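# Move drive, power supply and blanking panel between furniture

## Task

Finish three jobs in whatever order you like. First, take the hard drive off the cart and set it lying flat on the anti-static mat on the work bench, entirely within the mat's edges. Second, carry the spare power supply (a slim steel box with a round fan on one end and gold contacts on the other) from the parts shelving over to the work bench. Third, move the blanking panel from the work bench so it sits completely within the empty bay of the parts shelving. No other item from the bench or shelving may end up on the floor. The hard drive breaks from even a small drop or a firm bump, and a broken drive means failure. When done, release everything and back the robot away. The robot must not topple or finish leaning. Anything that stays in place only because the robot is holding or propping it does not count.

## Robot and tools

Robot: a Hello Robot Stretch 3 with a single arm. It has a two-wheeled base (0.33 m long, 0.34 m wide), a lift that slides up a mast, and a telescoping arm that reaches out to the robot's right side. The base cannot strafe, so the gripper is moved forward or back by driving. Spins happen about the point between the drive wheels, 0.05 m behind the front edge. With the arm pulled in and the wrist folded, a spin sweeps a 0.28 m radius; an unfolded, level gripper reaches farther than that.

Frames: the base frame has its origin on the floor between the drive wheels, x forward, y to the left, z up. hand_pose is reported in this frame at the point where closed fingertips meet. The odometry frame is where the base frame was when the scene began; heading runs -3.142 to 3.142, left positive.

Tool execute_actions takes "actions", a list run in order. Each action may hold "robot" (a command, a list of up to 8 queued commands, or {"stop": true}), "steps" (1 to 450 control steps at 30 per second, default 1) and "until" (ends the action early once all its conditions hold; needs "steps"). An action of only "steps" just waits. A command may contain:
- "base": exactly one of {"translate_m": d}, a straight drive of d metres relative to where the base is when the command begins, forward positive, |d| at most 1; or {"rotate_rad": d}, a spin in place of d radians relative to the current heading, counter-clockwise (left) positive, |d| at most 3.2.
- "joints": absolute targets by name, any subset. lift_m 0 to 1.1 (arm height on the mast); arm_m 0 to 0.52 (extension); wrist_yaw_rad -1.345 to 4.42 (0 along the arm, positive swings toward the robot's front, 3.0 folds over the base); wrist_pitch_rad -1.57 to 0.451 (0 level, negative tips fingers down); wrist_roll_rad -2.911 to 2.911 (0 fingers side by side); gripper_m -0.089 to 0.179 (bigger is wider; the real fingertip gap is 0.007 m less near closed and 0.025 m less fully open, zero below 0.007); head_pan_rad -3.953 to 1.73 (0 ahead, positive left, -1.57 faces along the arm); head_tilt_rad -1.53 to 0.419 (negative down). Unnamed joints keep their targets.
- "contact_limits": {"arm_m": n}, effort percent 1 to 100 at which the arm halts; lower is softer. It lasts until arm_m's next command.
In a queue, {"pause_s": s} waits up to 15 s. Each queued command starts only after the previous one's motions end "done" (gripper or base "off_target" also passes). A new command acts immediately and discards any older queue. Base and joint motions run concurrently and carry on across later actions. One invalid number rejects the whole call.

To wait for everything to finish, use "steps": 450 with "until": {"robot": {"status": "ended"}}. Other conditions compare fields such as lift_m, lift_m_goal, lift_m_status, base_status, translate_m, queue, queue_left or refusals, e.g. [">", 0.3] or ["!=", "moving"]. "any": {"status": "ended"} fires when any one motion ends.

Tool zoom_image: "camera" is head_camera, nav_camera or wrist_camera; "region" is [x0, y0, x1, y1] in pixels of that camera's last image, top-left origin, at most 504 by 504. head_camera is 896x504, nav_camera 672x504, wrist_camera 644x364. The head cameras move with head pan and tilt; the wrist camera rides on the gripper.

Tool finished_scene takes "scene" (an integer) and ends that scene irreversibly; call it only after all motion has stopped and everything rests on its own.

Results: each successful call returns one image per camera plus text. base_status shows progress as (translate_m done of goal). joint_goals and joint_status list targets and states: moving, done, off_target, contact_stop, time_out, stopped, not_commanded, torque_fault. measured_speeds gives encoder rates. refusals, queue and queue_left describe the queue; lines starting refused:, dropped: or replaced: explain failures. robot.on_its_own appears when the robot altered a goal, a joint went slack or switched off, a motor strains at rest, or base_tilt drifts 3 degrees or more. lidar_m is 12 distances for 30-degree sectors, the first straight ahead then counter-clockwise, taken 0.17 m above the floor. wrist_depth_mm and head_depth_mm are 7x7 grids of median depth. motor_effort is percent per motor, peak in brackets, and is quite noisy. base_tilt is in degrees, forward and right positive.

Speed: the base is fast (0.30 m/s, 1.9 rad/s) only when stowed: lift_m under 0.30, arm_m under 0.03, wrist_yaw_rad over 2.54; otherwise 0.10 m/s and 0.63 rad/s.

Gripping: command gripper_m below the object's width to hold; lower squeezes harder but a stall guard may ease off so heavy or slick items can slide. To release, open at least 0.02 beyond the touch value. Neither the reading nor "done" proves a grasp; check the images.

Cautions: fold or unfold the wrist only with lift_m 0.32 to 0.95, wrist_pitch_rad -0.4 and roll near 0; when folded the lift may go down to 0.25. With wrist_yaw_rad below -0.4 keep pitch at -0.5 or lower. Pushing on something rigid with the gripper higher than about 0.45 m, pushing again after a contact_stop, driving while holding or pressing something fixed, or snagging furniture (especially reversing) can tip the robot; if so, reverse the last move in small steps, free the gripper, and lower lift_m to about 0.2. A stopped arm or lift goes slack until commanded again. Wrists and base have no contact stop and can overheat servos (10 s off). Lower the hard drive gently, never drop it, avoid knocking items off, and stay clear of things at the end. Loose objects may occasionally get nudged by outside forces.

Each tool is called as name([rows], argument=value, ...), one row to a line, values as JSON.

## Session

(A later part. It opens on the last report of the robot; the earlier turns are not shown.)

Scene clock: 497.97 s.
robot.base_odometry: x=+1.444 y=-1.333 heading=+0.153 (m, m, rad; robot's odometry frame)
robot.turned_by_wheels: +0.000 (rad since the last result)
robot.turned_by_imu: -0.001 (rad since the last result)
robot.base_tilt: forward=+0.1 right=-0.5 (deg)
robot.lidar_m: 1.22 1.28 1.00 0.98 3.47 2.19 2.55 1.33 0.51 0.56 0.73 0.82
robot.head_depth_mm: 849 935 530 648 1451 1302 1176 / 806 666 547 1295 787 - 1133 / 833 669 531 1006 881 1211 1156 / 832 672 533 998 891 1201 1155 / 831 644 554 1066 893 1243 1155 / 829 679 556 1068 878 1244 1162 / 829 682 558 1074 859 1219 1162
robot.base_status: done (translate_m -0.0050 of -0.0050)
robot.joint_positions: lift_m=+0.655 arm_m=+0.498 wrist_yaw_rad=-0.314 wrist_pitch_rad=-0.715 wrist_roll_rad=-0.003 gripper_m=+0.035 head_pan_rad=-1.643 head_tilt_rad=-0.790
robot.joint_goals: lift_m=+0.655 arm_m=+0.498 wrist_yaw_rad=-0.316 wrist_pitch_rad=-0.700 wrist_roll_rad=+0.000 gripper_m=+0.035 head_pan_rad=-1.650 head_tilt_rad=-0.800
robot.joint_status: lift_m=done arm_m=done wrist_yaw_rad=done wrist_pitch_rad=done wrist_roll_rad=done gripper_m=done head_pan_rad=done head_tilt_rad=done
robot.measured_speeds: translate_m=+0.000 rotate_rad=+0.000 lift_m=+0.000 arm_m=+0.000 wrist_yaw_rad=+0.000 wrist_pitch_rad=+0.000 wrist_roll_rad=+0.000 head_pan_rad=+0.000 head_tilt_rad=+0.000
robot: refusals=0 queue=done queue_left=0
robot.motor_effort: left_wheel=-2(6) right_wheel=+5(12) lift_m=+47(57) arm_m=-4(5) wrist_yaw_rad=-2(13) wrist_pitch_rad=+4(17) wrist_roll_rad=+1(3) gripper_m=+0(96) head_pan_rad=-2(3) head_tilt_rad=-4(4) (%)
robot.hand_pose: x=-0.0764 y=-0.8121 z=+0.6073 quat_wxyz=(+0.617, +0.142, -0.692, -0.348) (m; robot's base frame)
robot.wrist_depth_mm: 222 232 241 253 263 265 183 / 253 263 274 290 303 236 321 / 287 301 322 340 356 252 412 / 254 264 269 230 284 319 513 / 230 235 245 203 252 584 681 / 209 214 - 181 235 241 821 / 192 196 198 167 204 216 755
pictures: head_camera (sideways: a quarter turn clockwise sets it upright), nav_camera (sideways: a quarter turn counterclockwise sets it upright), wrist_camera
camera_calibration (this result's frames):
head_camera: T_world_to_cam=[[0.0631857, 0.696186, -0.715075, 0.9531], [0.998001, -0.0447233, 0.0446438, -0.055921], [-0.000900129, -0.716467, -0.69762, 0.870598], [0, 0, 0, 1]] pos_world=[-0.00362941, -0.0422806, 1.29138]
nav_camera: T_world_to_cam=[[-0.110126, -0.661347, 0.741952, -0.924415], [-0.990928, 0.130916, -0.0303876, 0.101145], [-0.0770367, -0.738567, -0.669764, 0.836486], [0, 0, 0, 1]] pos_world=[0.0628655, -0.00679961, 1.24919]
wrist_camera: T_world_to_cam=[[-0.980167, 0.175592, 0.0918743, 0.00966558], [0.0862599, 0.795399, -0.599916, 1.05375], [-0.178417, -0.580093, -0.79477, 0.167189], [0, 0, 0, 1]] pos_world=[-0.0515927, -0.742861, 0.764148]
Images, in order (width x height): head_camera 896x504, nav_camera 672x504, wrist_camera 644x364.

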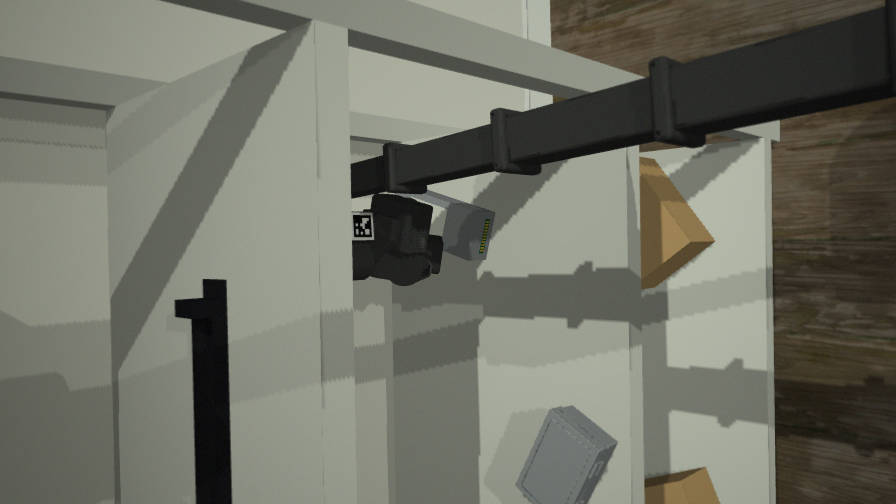

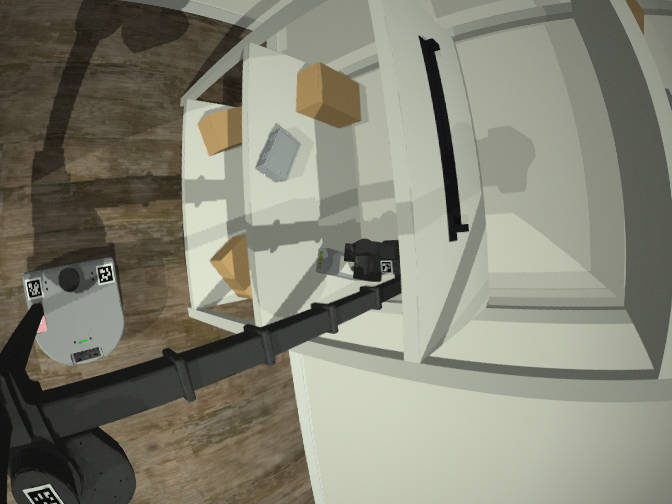

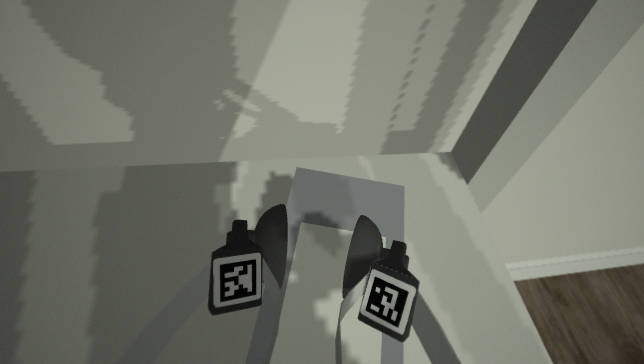

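execute_actions([
  {"robot":{"joints":{"gripper_m":0.12}},"steps":90,"until":{"robot":{"status":"ended"}}},
])

Scene clock: 520.53 s.
robot.base_odometry: x=+1.444 y=-1.333 heading=+0.153 (m, m, rad; robot's odometry frame)
robot.turned_by_wheels: +0.000 (rad since the last result)
robot.turned_by_imu: -0.001 (rad since the last result)
robot.base_tilt: forward=+0.0 right=-0.5 (deg)
robot.lidar_m: 1.21 1.28 1.00 0.98 3.44 2.19 2.54 1.33 0.51 0.56 0.73 0.82
robot.head_depth_mm: 853 933 530 649 1446 1303 1182 / 810 666 547 1305 785 - 1128 / 833 670 531 1005 879 1213 1155 / 831 673 533 997 892 1204 1160 / 830 644 554 1064 898 1238 1158 / 828 680 557 1069 882 1247 1156 / 830 683 558 1074 859 1221 1163
robot.base_status: done (translate_m -0.0050 of -0.0050)
robot.joint_positions: lift_m=+0.655 arm_m=+0.498 wrist_yaw_rad=-0.314 wrist_pitch_rad=-0.715 wrist_roll_rad=-0.003 gripper_m=+0.120 head_pan_rad=-1.643 head_tilt_rad=-0.790
robot.joint_goals: lift_m=+0.655 arm_m=+0.498 wrist_yaw_rad=-0.316 wrist_pitch_rad=-0.700 wrist_roll_rad=+0.000 gripper_m=+0.120 head_pan_rad=-1.650 head_tilt_rad=-0.800
robot.joint_status: lift_m=done arm_m=done wrist_yaw_rad=done wrist_pitch_rad=done wrist_roll_rad=done gripper_m=done head_pan_rad=done head_tilt_rad=done
robot.measured_speeds: translate_m=+0.000 rotate_rad=+0.000 lift_m=+0.000 arm_m=+0.000 wrist_yaw_rad=+0.000 wrist_pitch_rad=+0.000 wrist_roll_rad=+0.000 head_pan_rad=+0.000 head_tilt_rad=+0.000
robot: refusals=0 queue=done queue_left=0
robot.motor_effort: left_wheel=-3(3) right_wheel=+5(5) lift_m=+47(47) arm_m=-2(3) wrist_yaw_rad=-3(3) wrist_pitch_rad=+4(5) wrist_roll_rad=+1(2) gripper_m=+0(89) head_pan_rad=-2(2) head_tilt_rad=-5(5) (%)
robot.hand_pose: x=-0.0764 y=-0.8121 z=+0.6073 quat_wxyz=(+0.617, +0.142, -0.692, -0.348) (m; robot's base frame)
robot.wrist_depth_mm: 224 229 241 253 264 264 184 / 254 261 275 290 306 236 319 / 288 301 320 339 356 252 407 / 254 262 269 229 285 315 517 / 230 236 242 202 245 577 703 / 213 - 216 183 195 793 848 / 190 195 198 167 204 221 774
pictures: head_camera (sideways: a quarter turn clockwise sets it upright), nav_camera (sideways: a quarter turn counterclockwise sets it upright), wrist_camera
camera_calibration (this result's frames):
head_camera: T_world_to_cam=[[0.0631852, 0.696186, -0.715075, 0.9531], [0.998001, -0.0447226, 0.0446438, -0.055921], [-0.000899617, -0.716467, -0.69762, 0.870598], [0, 0, 0, 1]] pos_world=[-0.00362938, -0.0422807, 1.29138]
nav_camera: T_world_to_cam=[[-0.110126, -0.661347, 0.741952, -0.924415], [-0.990928, 0.130915, -0.0303876, 0.101145], [-0.0770361, -0.738567, -0.669764, 0.836486], [0, 0, 0, 1]] pos_world=[0.0628655, -0.00679957, 1.24919]
wrist_camera: T_world_to_cam=[[-0.980167, 0.175593, 0.0918742, 0.00966593], [0.0862603, 0.795399, -0.599916, 1.05375], [-0.178417, -0.580092, -0.79477, 0.167189], [0, 0, 0, 1]] pos_world=[-0.0515927, -0.742861, 0.764148]
Images, in order (width x height): head_camera 896x504, nav_camera 672x504, wrist_camera 644x364.

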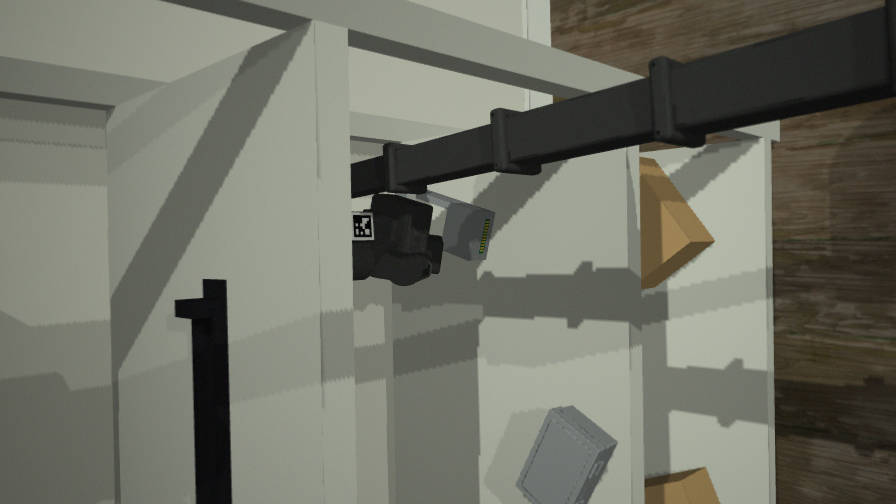

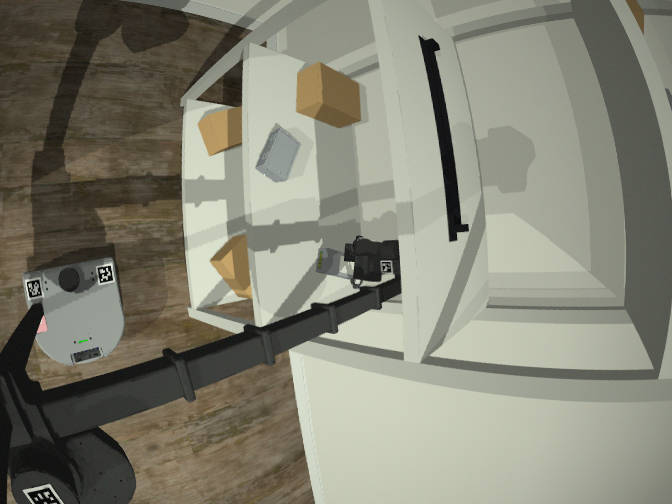

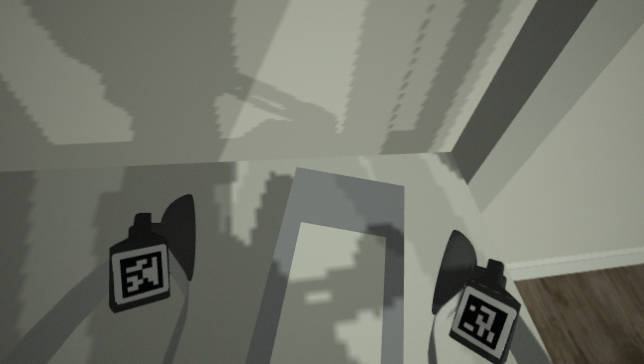

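execute_actions([
  {"robot":{"base":{"translate_m":-0.014},"joints":{"arm_m":0.489},"contact_limits":{"arm_m":20}},"steps":90,"until":{"robot":{"status":"ended"}}},
])

Scene clock: 532.10 s.
robot.base_odometry: x=+1.430 y=-1.336 heading=+0.153 (m, m, rad; robot's odometry frame)
robot.turned_by_wheels: +0.000 (rad since the last result)
robot.turned_by_imu: +0.000 (rad since the last result)
robot.base_tilt: forward=+0.0 right=-0.5 (deg)
robot.lidar_m: 1.23 1.30 1.00 0.98 3.44 2.18 2.53 1.33 0.50 0.56 0.73 0.83
robot.head_depth_mm: 850 932 529 650 1473 1302 1180 / 805 667 547 1264 746 - 1133 / 833 669 531 1012 880 1205 1158 / 831 673 533 986 892 1205 1156 / 832 675 555 1065 896 1236 1157 / 829 679 555 1069 896 1238 1158 / 829 683 540 1071 857 1219 1163
robot.base_status: done (translate_m -0.0140 of -0.0140)
robot.joint_positions: lift_m=+0.655 arm_m=+0.489 wrist_yaw_rad=-0.314 wrist_pitch_rad=-0.715 wrist_roll_rad=-0.003 gripper_m=+0.120 head_pan_rad=-1.643 head_tilt_rad=-0.790
robot.joint_goals: lift_m=+0.655 arm_m=+0.489 wrist_yaw_rad=-0.316 wrist_pitch_rad=-0.700 wrist_roll_rad=+0.000 gripper_m=+0.120 head_pan_rad=-1.650 head_tilt_rad=-0.800
robot.joint_status: lift_m=done arm_m=done wrist_yaw_rad=done wrist_pitch_rad=done wrist_roll_rad=done gripper_m=done head_pan_rad=done head_tilt_rad=done
robot.measured_speeds: translate_m=+0.000 rotate_rad=+0.000 lift_m=+0.000 arm_m=+0.000 wrist_yaw_rad=+0.000 wrist_pitch_rad=+0.000 wrist_roll_rad=+0.000 head_pan_rad=+0.000 head_tilt_rad=+0.000
robot: refusals=0 queue=done queue_left=0
robot.motor_effort: left_wheel=-3(6) right_wheel=+4(6) lift_m=+47(47) arm_m=-5(6) wrist_yaw_rad=-2(3) wrist_pitch_rad=+4(4) wrist_roll_rad=+1(2) gripper_m=+1(0) head_pan_rad=-1(2) head_tilt_rad=-5(4) (%)
robot.contact_limits: arm_m 20 (drawing in: default 33, maximum 54; extending or still: default 44, maximum 72)
robot.hand_pose: x=-0.0765 y=-0.8032 z=+0.6073 quat_wxyz=(+0.617, +0.141, -0.692, -0.348) (m; robot's base frame)
robot.wrist_depth_mm: 231 238 248 262 271 212 199 / 262 272 284 298 314 227 349 / 296 314 328 343 350 260 431 / 255 262 268 226 287 489 530 / 230 238 236 202 254 640 728 / 214 - 210 183 229 826 805 / 190 195 168 167 209 759 738
pictures: head_camera (sideways: a quarter turn clockwise sets it upright), nav_camera (sideways: a quarter turn counterclockwise sets it upright), wrist_camera
camera_calibration (this result's frames):
head_camera: T_world_to_cam=[[0.0631853, 0.696186, -0.715075, 0.9531], [0.998001, -0.0447227, 0.0446438, -0.055921], [-0.000899705, -0.716467, -0.69762, 0.870598], [0, 0, 0, 1]] pos_world=[-0.00362938, -0.0422807, 1.29138]
nav_camera: T_world_to_cam=[[-0.110126, -0.661347, 0.741952, -0.924415], [-0.990928, 0.130916, -0.0303876, 0.101145], [-0.0770362, -0.738567, -0.669764, 0.836486], [0, 0, 0, 1]] pos_world=[0.0628655, -0.00679958, 1.24919]
wrist_camera: T_world_to_cam=[[-0.980129, 0.175799, 0.0918743, 0.00823756], [0.0864278, 0.795381, -0.599916, 1.04667], [-0.17854, -0.580055, -0.79477, 0.172364], [0, 0, 0, 1]] pos_world=[-0.0516138, -0.73397, 0.764148]
Images, in order (width x height): head_camera 896x504, nav_camera 672x504, wrist_camera 644x364.

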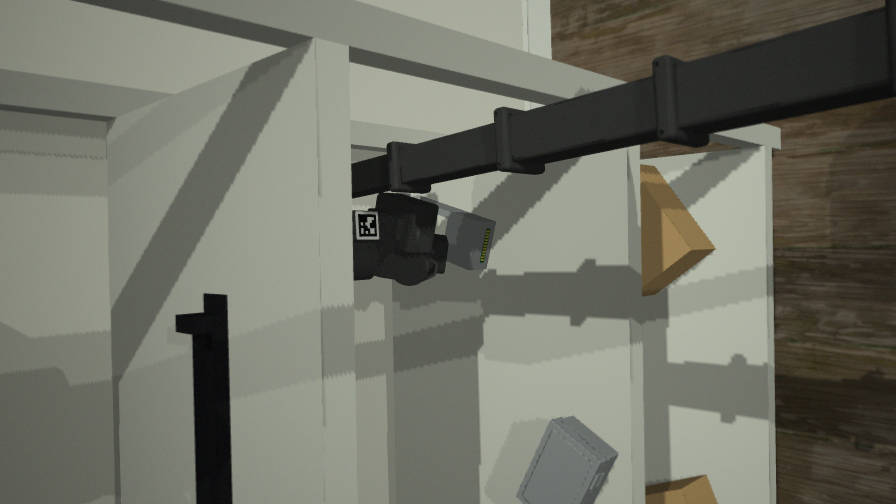

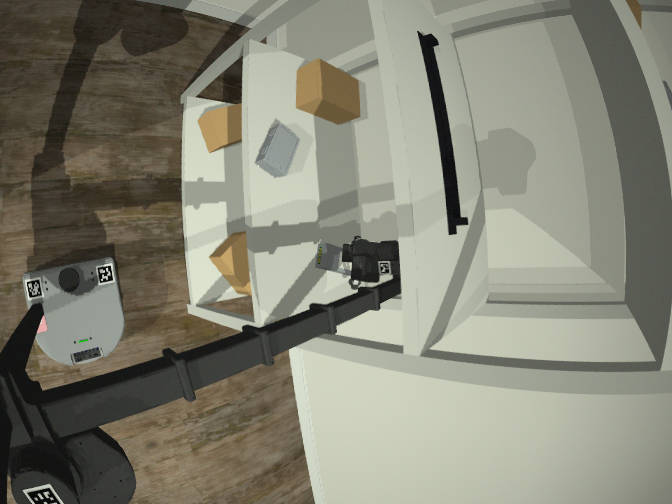

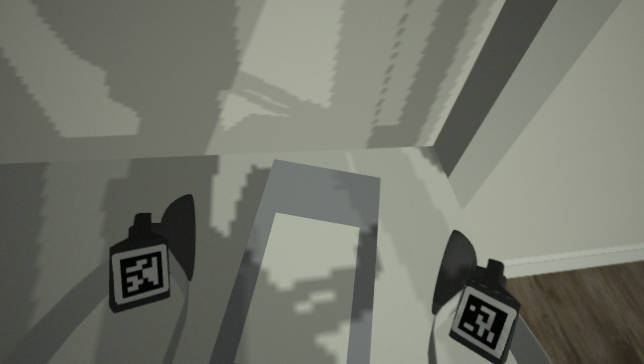

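execute_actions([
  {"robot":[{"joints":{"lift_m":0.611}},{"joints":{"gripper_m":0.05}},{"joints":{"gripper_m":0.035}},{"pause_s":0.5},{"joints":{"lift_m":0.65}}],"steps":300,"until":{"robot":{"status":"ended"}}},
])

Scene clock: 540.30 s.
robot.base_odometry: x=+1.430 y=-1.336 heading=+0.153 (m, m, rad; robot's odometry frame)
robot.turned_by_wheels: +0.000 (rad since the last result)
robot.turned_by_imu: -0.001 (rad since the last result)
robot.base_tilt: forward=+0.1 right=-0.5 (deg)
robot.lidar_m: 1.23 1.30 1.00 0.98 3.42 2.18 2.53 1.33 0.50 0.56 0.73 0.83
robot.head_depth_mm: 850 928 528 650 1480 1296 1167 / 806 666 546 1267 757 - 1134 / 832 669 530 1004 890 1210 1154 / 831 672 533 981 892 1208 1157 / 831 675 554 1064 895 1240 1158 / 829 678 556 1070 896 1236 1160 / 829 681 540 1072 860 1222 1164
robot.base_status: done (translate_m -0.0140 of -0.0140)
robot.joint_positions: lift_m=+0.649 arm_m=+0.489 wrist_yaw_rad=-0.314 wrist_pitch_rad=-0.761 wrist_roll_rad=-0.003 gripper_m=+0.036 head_pan_rad=-1.643 head_tilt_rad=-0.790
robot.joint_goals: lift_m=+0.650 arm_m=+0.489 wrist_yaw_rad=-0.316 wrist_pitch_rad=-0.700 wrist_roll_rad=+0.000 gripper_m=+0.035 head_pan_rad=-1.650 head_tilt_rad=-0.800
robot.joint_status: lift_m=done arm_m=done wrist_yaw_rad=done wrist_pitch_rad=done wrist_roll_rad=done gripper_m=done head_pan_rad=done head_tilt_rad=done
robot.measured_speeds: translate_m=+0.000 rotate_rad=+0.000 lift_m=+0.000 arm_m=+0.000 wrist_yaw_rad=+0.000 wrist_pitch_rad=+0.000 wrist_roll_rad=+0.000 head_pan_rad=+0.000 head_tilt_rad=+0.000
robot: refusals=0 queue=done queue_left=0
robot.motor_effort: left_wheel=-2(2) right_wheel=+4(3) lift_m=+55(59) arm_m=-6(5) wrist_yaw_rad=-2(8) wrist_pitch_rad=+18(19) wrist_roll_rad=+1(2) gripper_m=-19(96) head_pan_rad=-3(2) head_tilt_rad=-4(5) (%)
robot.contact_limits: arm_m 20 (drawing in: default 33, maximum 54; extending or still: default 44, maximum 72)
robot.hand_pose: x=-0.0737 y=-0.7949 z=+0.5940 quat_wxyz=(+0.609, +0.157, -0.688, -0.362) (m; robot's base frame)
robot.wrist_depth_mm: 240 248 259 272 280 214 293 / 272 284 300 311 326 231 367 / 298 269 275 185 284 282 450 / 234 239 240 166 252 520 588 / 213 218 149 151 160 668 806 / 198 201 135 137 140 226 812 / 183 184 126 127 133 204 746
pictures: head_camera (sideways: a quarter turn clockwise sets it upright), nav_camera (sideways: a quarter turn counterclockwise sets it upright), wrist_camera
camera_calibration (this result's frames):
head_camera: T_world_to_cam=[[0.0631852, 0.696186, -0.715075, 0.9531], [0.998001, -0.0447226, 0.0446438, -0.055921], [-0.000899605, -0.716467, -0.69762, 0.870598], [0, 0, 0, 1]] pos_world=[-0.00362938, -0.0422806, 1.29138]
nav_camera: T_world_to_cam=[[-0.110126, -0.661347, 0.741952, -0.924415], [-0.990928, 0.130915, -0.0303876, 0.101145], [-0.0770361, -0.738567, -0.669764, 0.836486], [0, 0, 0, 1]] pos_world=[0.0628655, -0.00679956, 1.24919]
wrist_camera: T_world_to_cam=[[-0.981391, 0.172052, 0.0852676, 0.0115151], [0.0949738, 0.820849, -0.563193, 1.03089], [-0.16689, -0.544614, -0.821914, 0.212295], [0, 0, 0, 1]] pos_world=[-0.0511764, -0.732564, 0.754093]
Images, in order (width x height): head_camera 896x504, nav_camera 672x504, wrist_camera 644x364.

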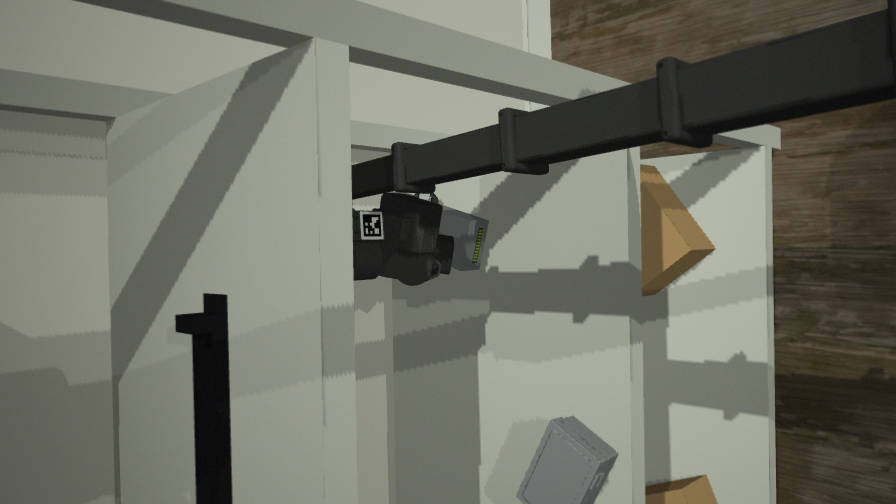

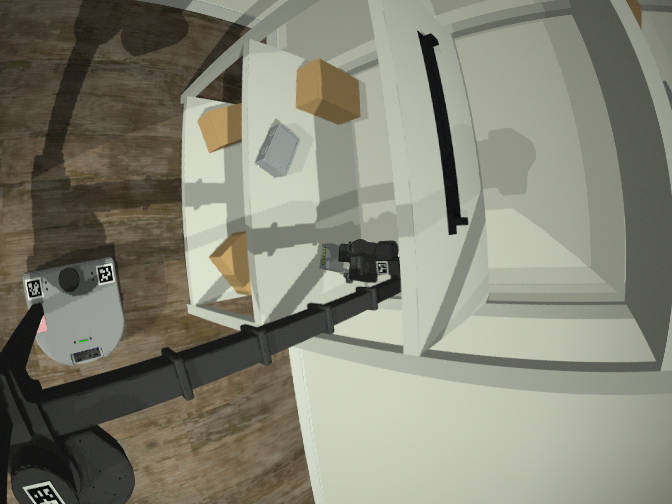

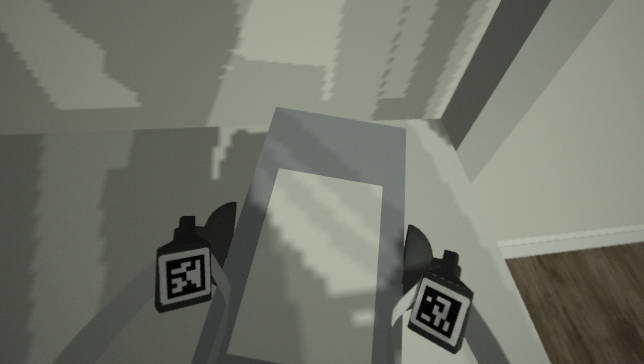

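execute_actions([
  {"robot":{"base":{"translate_m":0.06},"joints":{"arm_m":0.42,"lift_m":0.67},"contact_limits":{"arm_m":25}},"steps":150,"until":{"robot":{"status":"ended"}}},
  {"robot":{"joints":{"wrist_yaw_rad":0.0}},"steps":150,"until":{"robot":{"status":"ended"}}},
  {"robot":{"joints":{"arm_m":0.0},"contact_limits":{"arm_m":25}},"steps":300,"until":{"robot":{"status":"ended"}}},
])

Scene clock: 557.50 s.
robot.base_odometry: x=+1.489 y=-1.326 heading=+0.153 (m, m, rad; robot's odometry frame)
robot.turned_by_wheels: +0.000 (rad since the last result)
robot.turned_by_imu: -0.002 (rad since the last result)
robot.base_tilt: forward=+0.1 right=-0.7 (deg)
robot.lidar_m: 1.17 1.23 1.00 0.97 3.51 2.24 2.59 1.34 0.53 0.57 0.70 0.79
robot.head_depth_mm: 800 693 545 1269 832 1278 - / 839 665 547 1121 888 1206 - / 836 669 550 1057 890 1202 - / 834 638 551 1062 892 701 1101 / 833 643 554 1065 895 1237 1154 / 831 680 556 1071 856 1246 1159 / 830 684 559 1056 863 1199 1163
robot.base_status: done (translate_m +0.0600 of +0.0600)
robot.joint_positions: lift_m=+0.669 arm_m=+0.000 wrist_yaw_rad=-0.001 wrist_pitch_rad=-0.761 wrist_roll_rad=-0.003 gripper_m=+0.036 head_pan_rad=-1.643 head_tilt_rad=-0.790
robot.joint_goals: lift_m=+0.670 arm_m=+0.000 wrist_yaw_rad=+0.000 wrist_pitch_rad=-0.700 wrist_roll_rad=+0.000 gripper_m=+0.035 head_pan_rad=-1.650 head_tilt_rad=-0.800
robot.joint_status: lift_m=done arm_m=done wrist_yaw_rad=done wrist_pitch_rad=done wrist_roll_rad=done gripper_m=done head_pan_rad=done head_tilt_rad=done
robot.measured_speeds: translate_m=+0.000 rotate_rad=+0.000 lift_m=+0.000 arm_m=+0.000 wrist_yaw_rad=+0.000 wrist_pitch_rad=+0.000 wrist_roll_rad=+0.000 head_pan_rad=+0.000 head_tilt_rad=+0.000
robot: refusals=0 queue=done queue_left=0
robot.motor_effort: left_wheel=-2(4) right_wheel=+4(11) lift_m=+54(58) arm_m=-5(5) wrist_yaw_rad=+1(4) wrist_pitch_rad=+18(18) wrist_roll_rad=+1(1) gripper_m=-19(20) head_pan_rad=-1(2) head_tilt_rad=-4(4) (%)
robot.contact_limits: arm_m 25 (drawing in: default 33, maximum 54; extending or still: default 44, maximum 72)
robot.hand_pose: x=-0.0217 y=-0.3141 z=+0.6139 quat_wxyz=(+0.657, +0.263, -0.655, -0.263) (m; robot's base frame)
robot.wrist_depth_mm: 362 322 400 417 432 460 698 / 348 338 348 362 369 383 759 / 948 773 852 186 328 335 292 / 770 764 824 166 343 367 347 / 747 769 149 151 160 470 946 / 721 764 136 137 140 805 846 / 680 693 126 126 132 759 758
pictures: head_camera (sideways: a quarter turn clockwise sets it upright), nav_camera (sideways: a quarter turn counterclockwise sets it upright), wrist_camera
camera_calibration (this result's frames):
head_camera: T_world_to_cam=[[0.0631941, 0.696185, -0.715075, 0.9531], [0.998001, -0.0447353, 0.0446438, -0.055921], [-0.000908755, -0.716467, -0.69762, 0.870598], [0, 0, 0, 1]] pos_world=[-0.00362991, -0.0422805, 1.29138]
nav_camera: T_world_to_cam=[[-0.110134, -0.661346, 0.741952, -0.924415], [-0.990926, 0.130928, -0.0303876, 0.101145], [-0.0770456, -0.738566, -0.669764, 0.836486], [0, 0, 0, 1]] pos_world=[0.0628654, -0.00680029, 1.24919]
wrist_camera: T_world_to_cam=[[-0.986654, -0.138774, 0.0851841, -0.119505], [-0.162581, 0.810516, -0.5627, 0.633356], [0.00904485, -0.569039, -0.822261, 0.495551], [0, 0, 0, 1]] pos_world=[-0.0194208, -0.247942, 0.774041]
Images, in order (width x height): head_camera 896x504, nav_camera 672x504, wrist_camera 644x364.

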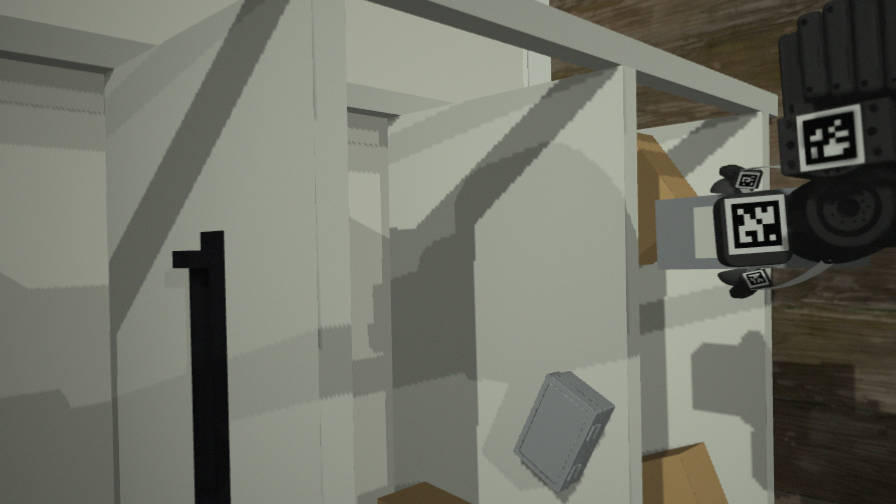

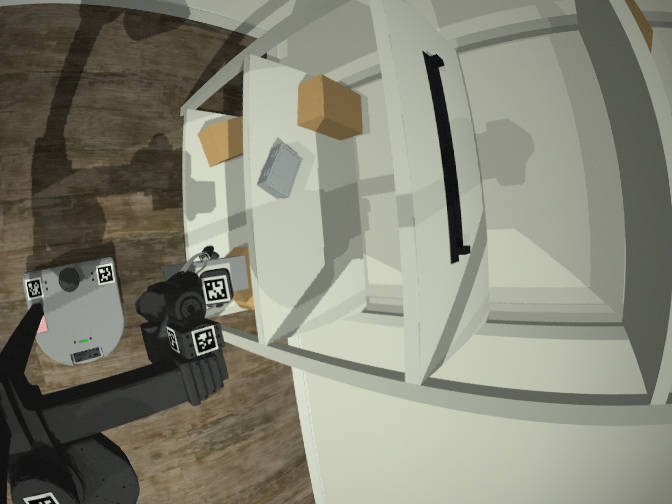

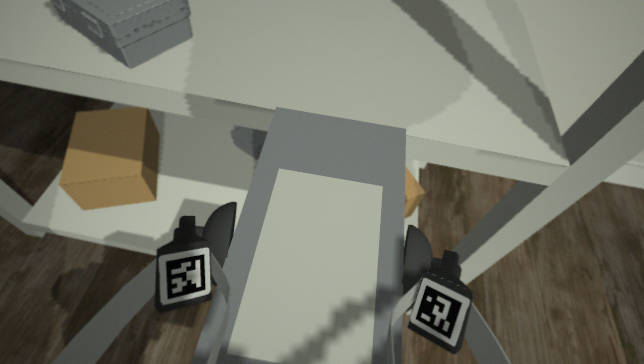

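execute_actions([
  {"robot":{"joints":{"wrist_yaw_rad":1.57,"head_pan_rad":0,"head_tilt_rad":-0.6},"base":{"rotate_rad":2.03}},"steps":300,"until":{"robot":{"status":"ended"}}},
  {"robot":{"base":{"translate_m":1.0},"joints":{"lift_m":0.93}},"steps":450,"until":{"robot":{"translate_m":[">",0.7]}}},
])

Scene clock: 585.53 s.
robot.base_odometry: x=+1.087 y=-0.753 heading=+2.183 (m, m, rad; robot's odometry frame)
robot.turned_by_wheels: +2.030 (rad since the last result)
robot.turned_by_imu: +2.022 (rad since the last result)
robot.base_tilt: forward=-0.1 right=-2.2 (deg)
robot.lidar_m: 3.22 2.35 1.84 2.31 1.66 1.09 1.23 1.58 1.51 0.52 0.47 1.06
robot.head_depth_mm: 2671 2829 2931 2257 1770 1456 1239 / 2830 3068 3112 2270 1771 1462 1246 / 2973 3228 3114 2276 1778 1467 1242 / 3120 3429 3172 2294 1781 1464 1242 / 3257 3563 3177 2296 1791 1466 1248 / 2965 3190 3162 2293 1805 1476 1253 / 2624 2782 2888 2284 1812 1475 1257
robot.base_status: moving (translate_m +0.7009 of +1.0000)
robot.joint_positions: lift_m=+0.929 arm_m=+0.000 wrist_yaw_rad=+1.568 wrist_pitch_rad=-0.762 wrist_roll_rad=-0.002 gripper_m=+0.036 head_pan_rad=-0.007 head_tilt_rad=-0.606
robot.joint_goals: lift_m=+0.930 arm_m=+0.000 wrist_yaw_rad=+1.570 wrist_pitch_rad=-0.700 wrist_roll_rad=+0.000 gripper_m=+0.035 head_pan_rad=+0.000 head_tilt_rad=-0.600
robot.joint_status: lift_m=done arm_m=done wrist_yaw_rad=done wrist_pitch_rad=done wrist_roll_rad=done gripper_m=done head_pan_rad=done head_tilt_rad=done
robot.measured_speeds: translate_m=+0.100 rotate_rad=+0.000 lift_m=+0.000 arm_m=+0.000 wrist_yaw_rad=+0.000 wrist_pitch_rad=+0.000 wrist_roll_rad=+0.000 head_pan_rad=+0.000 head_tilt_rad=+0.000
robot: refusals=0 queue=running queue_left=0
robot.motor_effort: left_wheel=-2(6) right_wheel=+8(12) lift_m=+54(53) arm_m=-5(5) wrist_yaw_rad=+2(8) wrist_pitch_rad=+18(18) wrist_roll_rad=+1(2) gripper_m=-19(19) head_pan_rad=+2(30) head_tilt_rad=+3(24) (%)
robot.contact_limits: arm_m 25 (drawing in: default 33, maximum 54; extending or still: default 44, maximum 72)
robot.hand_pose: x=+0.1473 y=-0.1458 z=+0.8737 quat_wxyz=(+0.651, +0.649, -0.278, +0.278) (m; robot's base frame)
robot.wrist_depth_mm: - - - - - - - / - - - - - - 907 / - - - 182 - - 661 / - - - 165 - - 539 / - - 149 150 158 848 441 / 996 - 136 138 141 633 378 / 903 914 127 128 133 474 340
pictures: head_camera (sideways: a quarter turn clockwise sets it upright), nav_camera (sideways: a quarter turn counterclockwise sets it upright), wrist_camera
camera_calibration (this result's frames):
head_camera: T_world_to_cam=[[-0.555752, 0.0166563, -0.831181, 1.10822], [-0.0281506, 0.998849, 0.0388385, -0.0421136], [0.830871, 0.0449828, -0.554643, 0.679535], [0, 0, 0, 1]] pos_world=[0.050103, -0.00696104, 1.29967]
nav_camera: T_world_to_cam=[[0.519648, -0.0657368, 0.851848, -1.07152], [-0.0594676, -0.9974, -0.0406923, 0.108888], [0.852308, -0.0295117, -0.522207, 0.638857], [0, 0, 0, 1]] pos_world=[0.0187862, 0.0570199, 1.25082]
wrist_camera: T_world_to_cam=[[0.136672, -0.986991, 0.0846678, -0.240263], [-0.811485, -0.16057, -0.56188, 0.623879], [0.568166, 0.00808678, -0.822874, 0.805747], [0, 0, 0, 1]] pos_world=[0.081308, -0.143478, 1.03392]
Images, in order (width x height): head_camera 896x504, nav_camera 672x504, wrist_camera 644x364.

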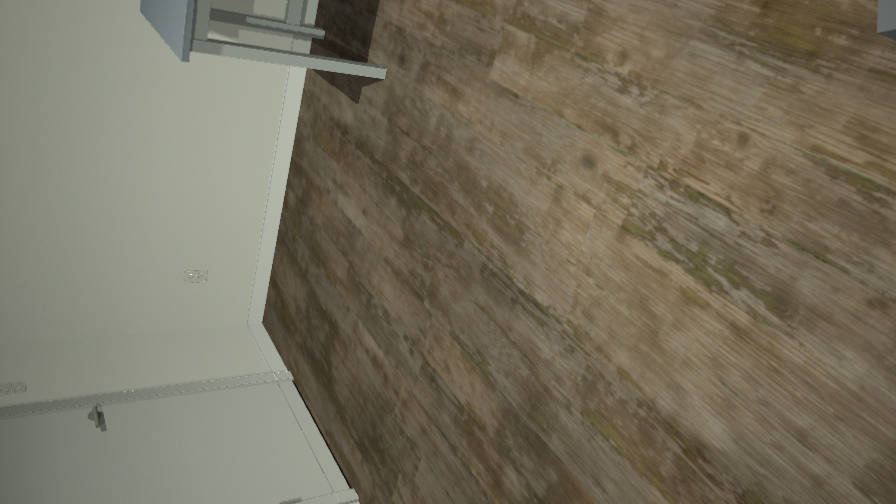

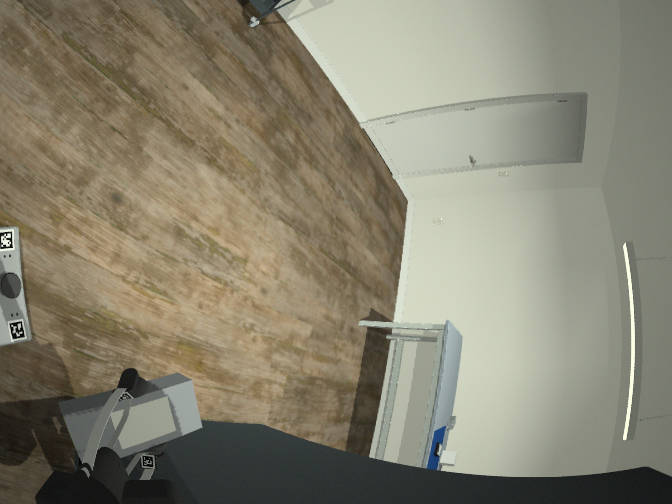

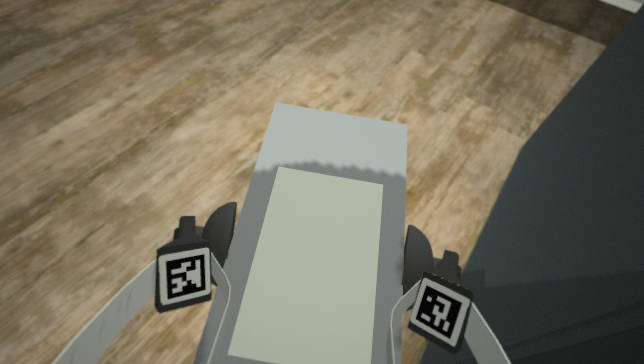

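execute_actions([
  {"steps":200,"until":{"robot":{"status":"ended"}}},
  {"robot":[{"base":{"rotate_rad":-0.34}},{"base":{"translate_m":1.0}},{"base":{"translate_m":0.64}}],"steps":450,"until":{"robot":{"queue_left":["=",0]}}},
])

Scene clock: 604.27 s.
robot.base_odometry: x=+0.646 y=+0.455 heading=+1.843 (m, m, rad; robot's odometry frame)
robot.turned_by_wheels: -0.340 (rad since the last result)
robot.turned_by_imu: -0.345 (rad since the last result)
robot.base_tilt: forward=+0.0 right=-0.6 (deg)
robot.lidar_m: 1.16 2.12 1.96 1.95 1.87 2.87 2.38 0.74 0.60 0.60 1.64 1.80
robot.head_depth_mm: 1584 1700 1278 2058 1769 1457 1243 / 1599 1736 1288 2090 1771 1457 1244 / 1622 1763 1295 2121 1778 1467 1242 / 1644 1792 1294 2010 1727 1471 1248 / 1678 1846 2037 2215 1790 1466 1248 / 1707 1884 2098 2272 1797 1471 1252 / 1728 1919 2153 2302 1808 1484 1251
robot.base_status: done (translate_m +1.0000 of +1.0000)
robot.joint_positions: lift_m=+0.929 arm_m=+0.000 wrist_yaw_rad=+1.568 wrist_pitch_rad=-0.762 wrist_roll_rad=-0.002 gripper_m=+0.036 head_pan_rad=-0.007 head_tilt_rad=-0.606
robot.joint_goals: lift_m=+0.930 arm_m=+0.000 wrist_yaw_rad=+1.570 wrist_pitch_rad=-0.700 wrist_roll_rad=+0.000 gripper_m=+0.035 head_pan_rad=+0.000 head_tilt_rad=-0.600
robot.joint_status: lift_m=done arm_m=done wrist_yaw_rad=done wrist_pitch_rad=done wrist_roll_rad=done gripper_m=done head_pan_rad=done head_tilt_rad=done
robot.measured_speeds: translate_m=+0.000 rotate_rad=+0.000 lift_m=+0.000 arm_m=+0.000 wrist_yaw_rad=+0.000 wrist_pitch_rad=+0.000 wrist_roll_rad=+0.000 head_pan_rad=+0.000 head_tilt_rad=+0.000
robot: refusals=0 queue=running queue_left=0
robot.motor_effort: left_wheel=+3(8) right_wheel=-5(9) lift_m=+55(55) arm_m=-5(5) wrist_yaw_rad=+2(2) wrist_pitch_rad=+18(18) wrist_roll_rad=+1(1) gripper_m=-19(19) head_pan_rad=+1(3) head_tilt_rad=+3(3) (%)
robot.contact_limits: arm_m 25 (drawing in: default 33, maximum 54; extending or still: default 44, maximum 72)
robot.hand_pose: x=+0.1473 y=-0.1458 z=+0.8737 quat_wxyz=(+0.651, +0.649, -0.278, +0.278) (m; robot's base frame)
robot.wrist_depth_mm: - - - - - - - / - - - - - - - / - - - 181 - - - / - - - 164 - - - / - - 148 150 159 - - / 984 - 136 138 141 - - / 910 946 127 128 135 - -
pictures: head_camera (sideways: a quarter turn clockwise sets it upright), nav_camera (sideways: a quarter turn counterclockwise sets it upright), wrist_camera
camera_calibration (this result's frames):
head_camera: T_world_to_cam=[[-0.555672, 0.0166534, -0.831235, 1.10829], [-0.0281584, 0.998849, 0.0388351, -0.0421091], [0.830925, 0.0449858, -0.554563, 0.67943], [0, 0, 0, 1]] pos_world=[0.0501032, -0.00696086, 1.29967]
nav_camera: T_world_to_cam=[[0.519566, -0.0657341, 0.851898, -1.07159], [-0.0594596, -0.997401, -0.0406974, 0.108894], [0.852359, -0.0295086, -0.522124, 0.638749], [0, 0, 0, 1]] pos_world=[0.0187909, 0.0570199, 1.25082]
wrist_camera: T_world_to_cam=[[0.136793, -0.986975, 0.0846665, -0.240258], [-0.811466, -0.160668, -0.56188, 0.623865], [0.568165, 0.00815714, -0.822874, 0.805757], [0, 0, 0, 1]] pos_world=[0.0813078, -0.143466, 1.03392]
Images, in order (width x height): head_camera 896x504, nav_camera 672x504, wrist_camera 644x364.

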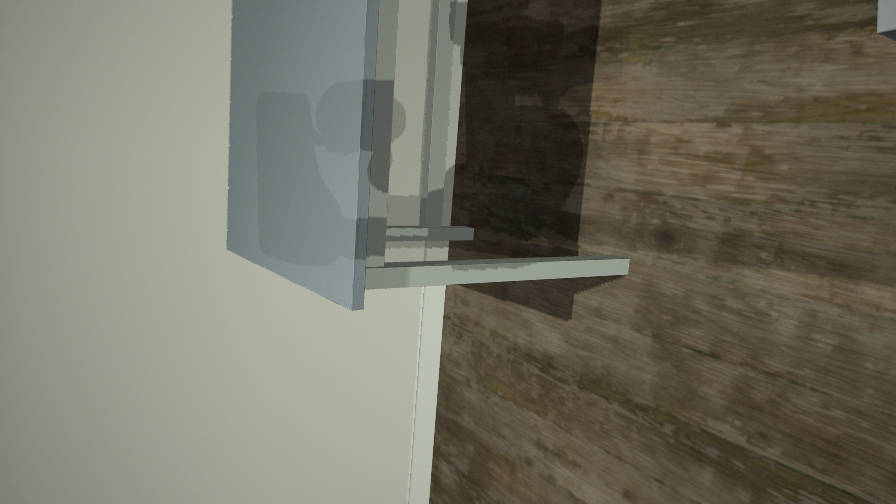

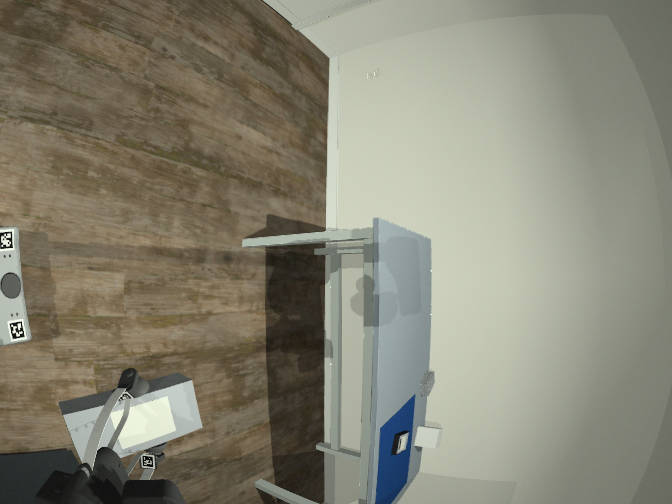

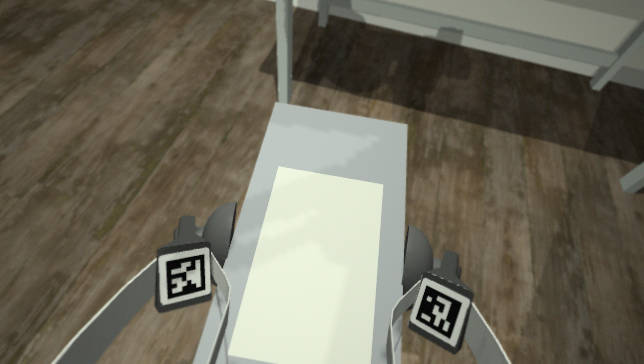

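execute_actions([
  {"steps":300,"until":{"robot":{"status":"ended"}}},
  {"robot":{"base":{"rotate_rad":1.15},"joints":{"wrist_yaw_rad":0.0,"head_pan_rad":-1.57,"head_tilt_rad":-0.9}},"steps":300,"until":{"robot":{"status":"ended"}}},
  {"robot":{"joints":{"arm_m":0.4},"contact_limits":{"arm_m":25}},"steps":300,"until":{"robot":{"status":"ended"}}},
])

Scene clock: 618.37 s.
robot.base_odometry: x=+0.475 y=+1.072 heading=+2.993 (m, m, rad; robot's odometry frame)
robot.turned_by_wheels: +1.150 (rad since the last result)
robot.turned_by_imu: +1.144 (rad since the last result)
robot.base_tilt: forward=+0.1 right=-0.3 (deg)
robot.lidar_m: 1.83 1.81 2.07 3.48 1.40 0.85 0.96 1.37 1.34 1.15 0.52 1.50
robot.head_depth_mm: - 964 784 1601 1413 1255 1119 / - 936 789 1570 1426 1252 1121 / - 883 771 1543 1426 1256 1132 / 1169 974 774 767 1430 1260 1126 / 1149 977 797 720 1436 1259 1127 / 1130 983 801 706 1436 1225 1132 / 1115 988 805 692 1364 1267 1134
robot.base_status: done (rotate_rad +1.1498 of +1.1500)
robot.joint_positions: lift_m=+0.929 arm_m=+0.400 wrist_yaw_rad=+0.001 wrist_pitch_rad=-0.762 wrist_roll_rad=-0.002 gripper_m=+0.036 head_pan_rad=-1.563 head_tilt_rad=-0.889
robot.joint_goals: lift_m=+0.930 arm_m=+0.400 wrist_yaw_rad=+0.000 wrist_pitch_rad=-0.700 wrist_roll_rad=+0.000 gripper_m=+0.035 head_pan_rad=-1.570 head_tilt_rad=-0.900
robot.joint_status: lift_m=done arm_m=done wrist_yaw_rad=done wrist_pitch_rad=done wrist_roll_rad=done gripper_m=done head_pan_rad=done head_tilt_rad=done
robot.measured_speeds: translate_m=+0.000 rotate_rad=+0.000 lift_m=+0.000 arm_m=+0.000 wrist_yaw_rad=+0.000 wrist_pitch_rad=+0.000 wrist_roll_rad=+0.000 head_pan_rad=+0.000 head_tilt_rad=+0.000
robot: refusals=0 queue=done queue_left=0
robot.motor_effort: left_wheel=-3(9) right_wheel=+6(10) lift_m=+55(56) arm_m=+3(4) wrist_yaw_rad=+0(5) wrist_pitch_rad=+18(18) wrist_roll_rad=+1(2) gripper_m=-19(19) head_pan_rad=-2(29) head_tilt_rad=-5(25) (%)
robot.contact_limits: arm_m 25 (drawing in: default 33, maximum 54; extending or still: default 44, maximum 72)
robot.hand_pose: x=-0.0215 y=-0.7134 z=+0.8737 quat_wxyz=(+0.657, +0.264, -0.655, -0.263) (m; robot's base frame)
robot.wrist_depth_mm: 415 427 440 465 478 503 523 / 366 372 389 400 420 433 450 / 328 333 342 182 358 380 390 / 296 302 305 164 313 335 344 / 267 273 149 150 160 299 309 / 246 251 136 138 140 274 283 / 229 230 127 128 134 253 257
pictures: head_camera (sideways: a quarter turn clockwise sets it upright), nav_camera (sideways: a quarter turn counterclockwise sets it upright), wrist_camera
camera_calibration (this result's frames):
head_camera: T_world_to_cam=[[0.00690784, 0.765946, -0.642868, 0.85935], [0.998421, 0.0305546, 0.0471327, -0.059158], [0.0557437, -0.642179, -0.764525, 0.957262], [0, 0, 0, 1]] pos_world=[-0.000233036, -0.0416748, 1.28709]
nav_camera: T_world_to_cam=[[-0.0564582, -0.73776, 0.672698, -0.834491], [-0.998236, 0.0541065, -0.0244404, 0.0934439], [-0.0183662, -0.672891, -0.739513, 0.926844], [0, 0, 0, 1]] pos_world=[0.0631877, 0.00295484, 1.24906]
wrist_camera: T_world_to_cam=[[-0.986559, -0.139751, 0.0846807, -0.197093], [-0.163106, 0.810914, -0.561974, 1.10286], [0.00986739, -0.568232, -0.822809, 0.483054], [0, 0, 0, 1]] pos_world=[-0.0193273, -0.64738, 1.03393]
Images, in order (width x height): head_camera 896x504, nav_camera 672x504, wrist_camera 644x364.

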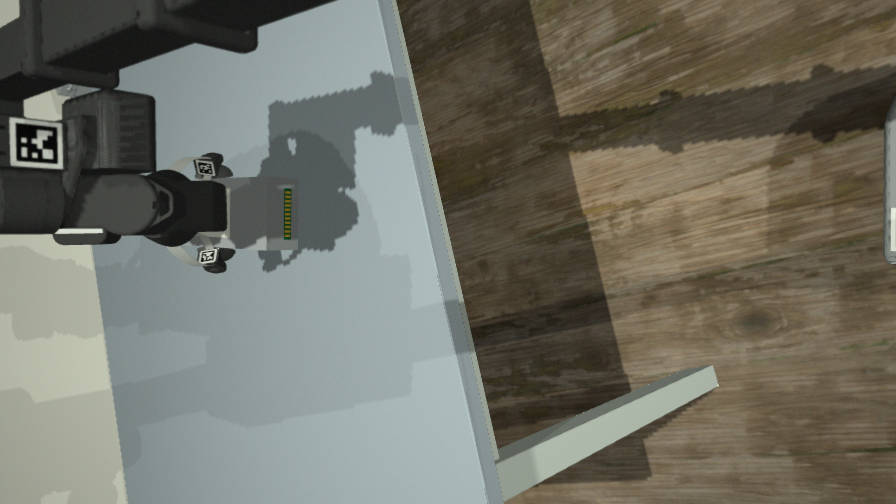

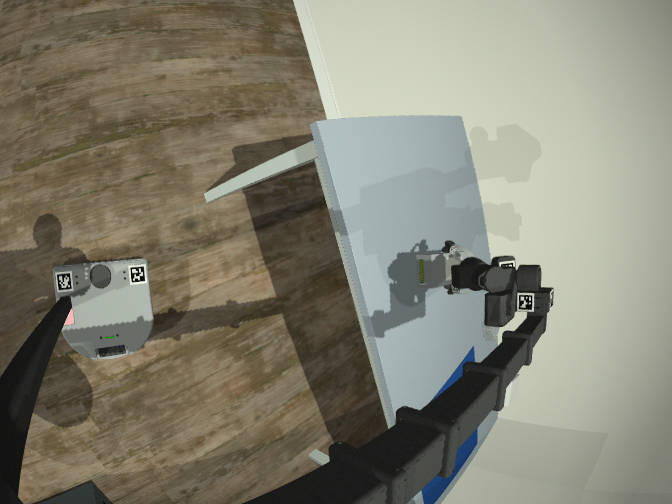

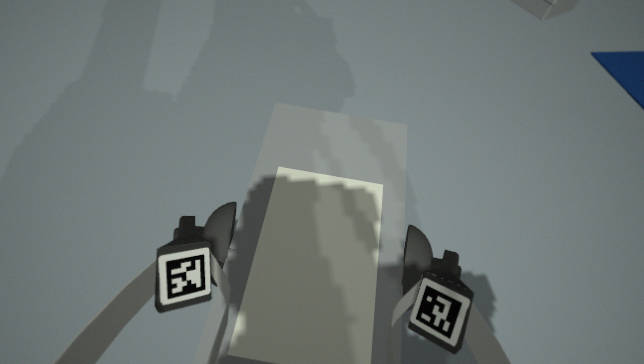

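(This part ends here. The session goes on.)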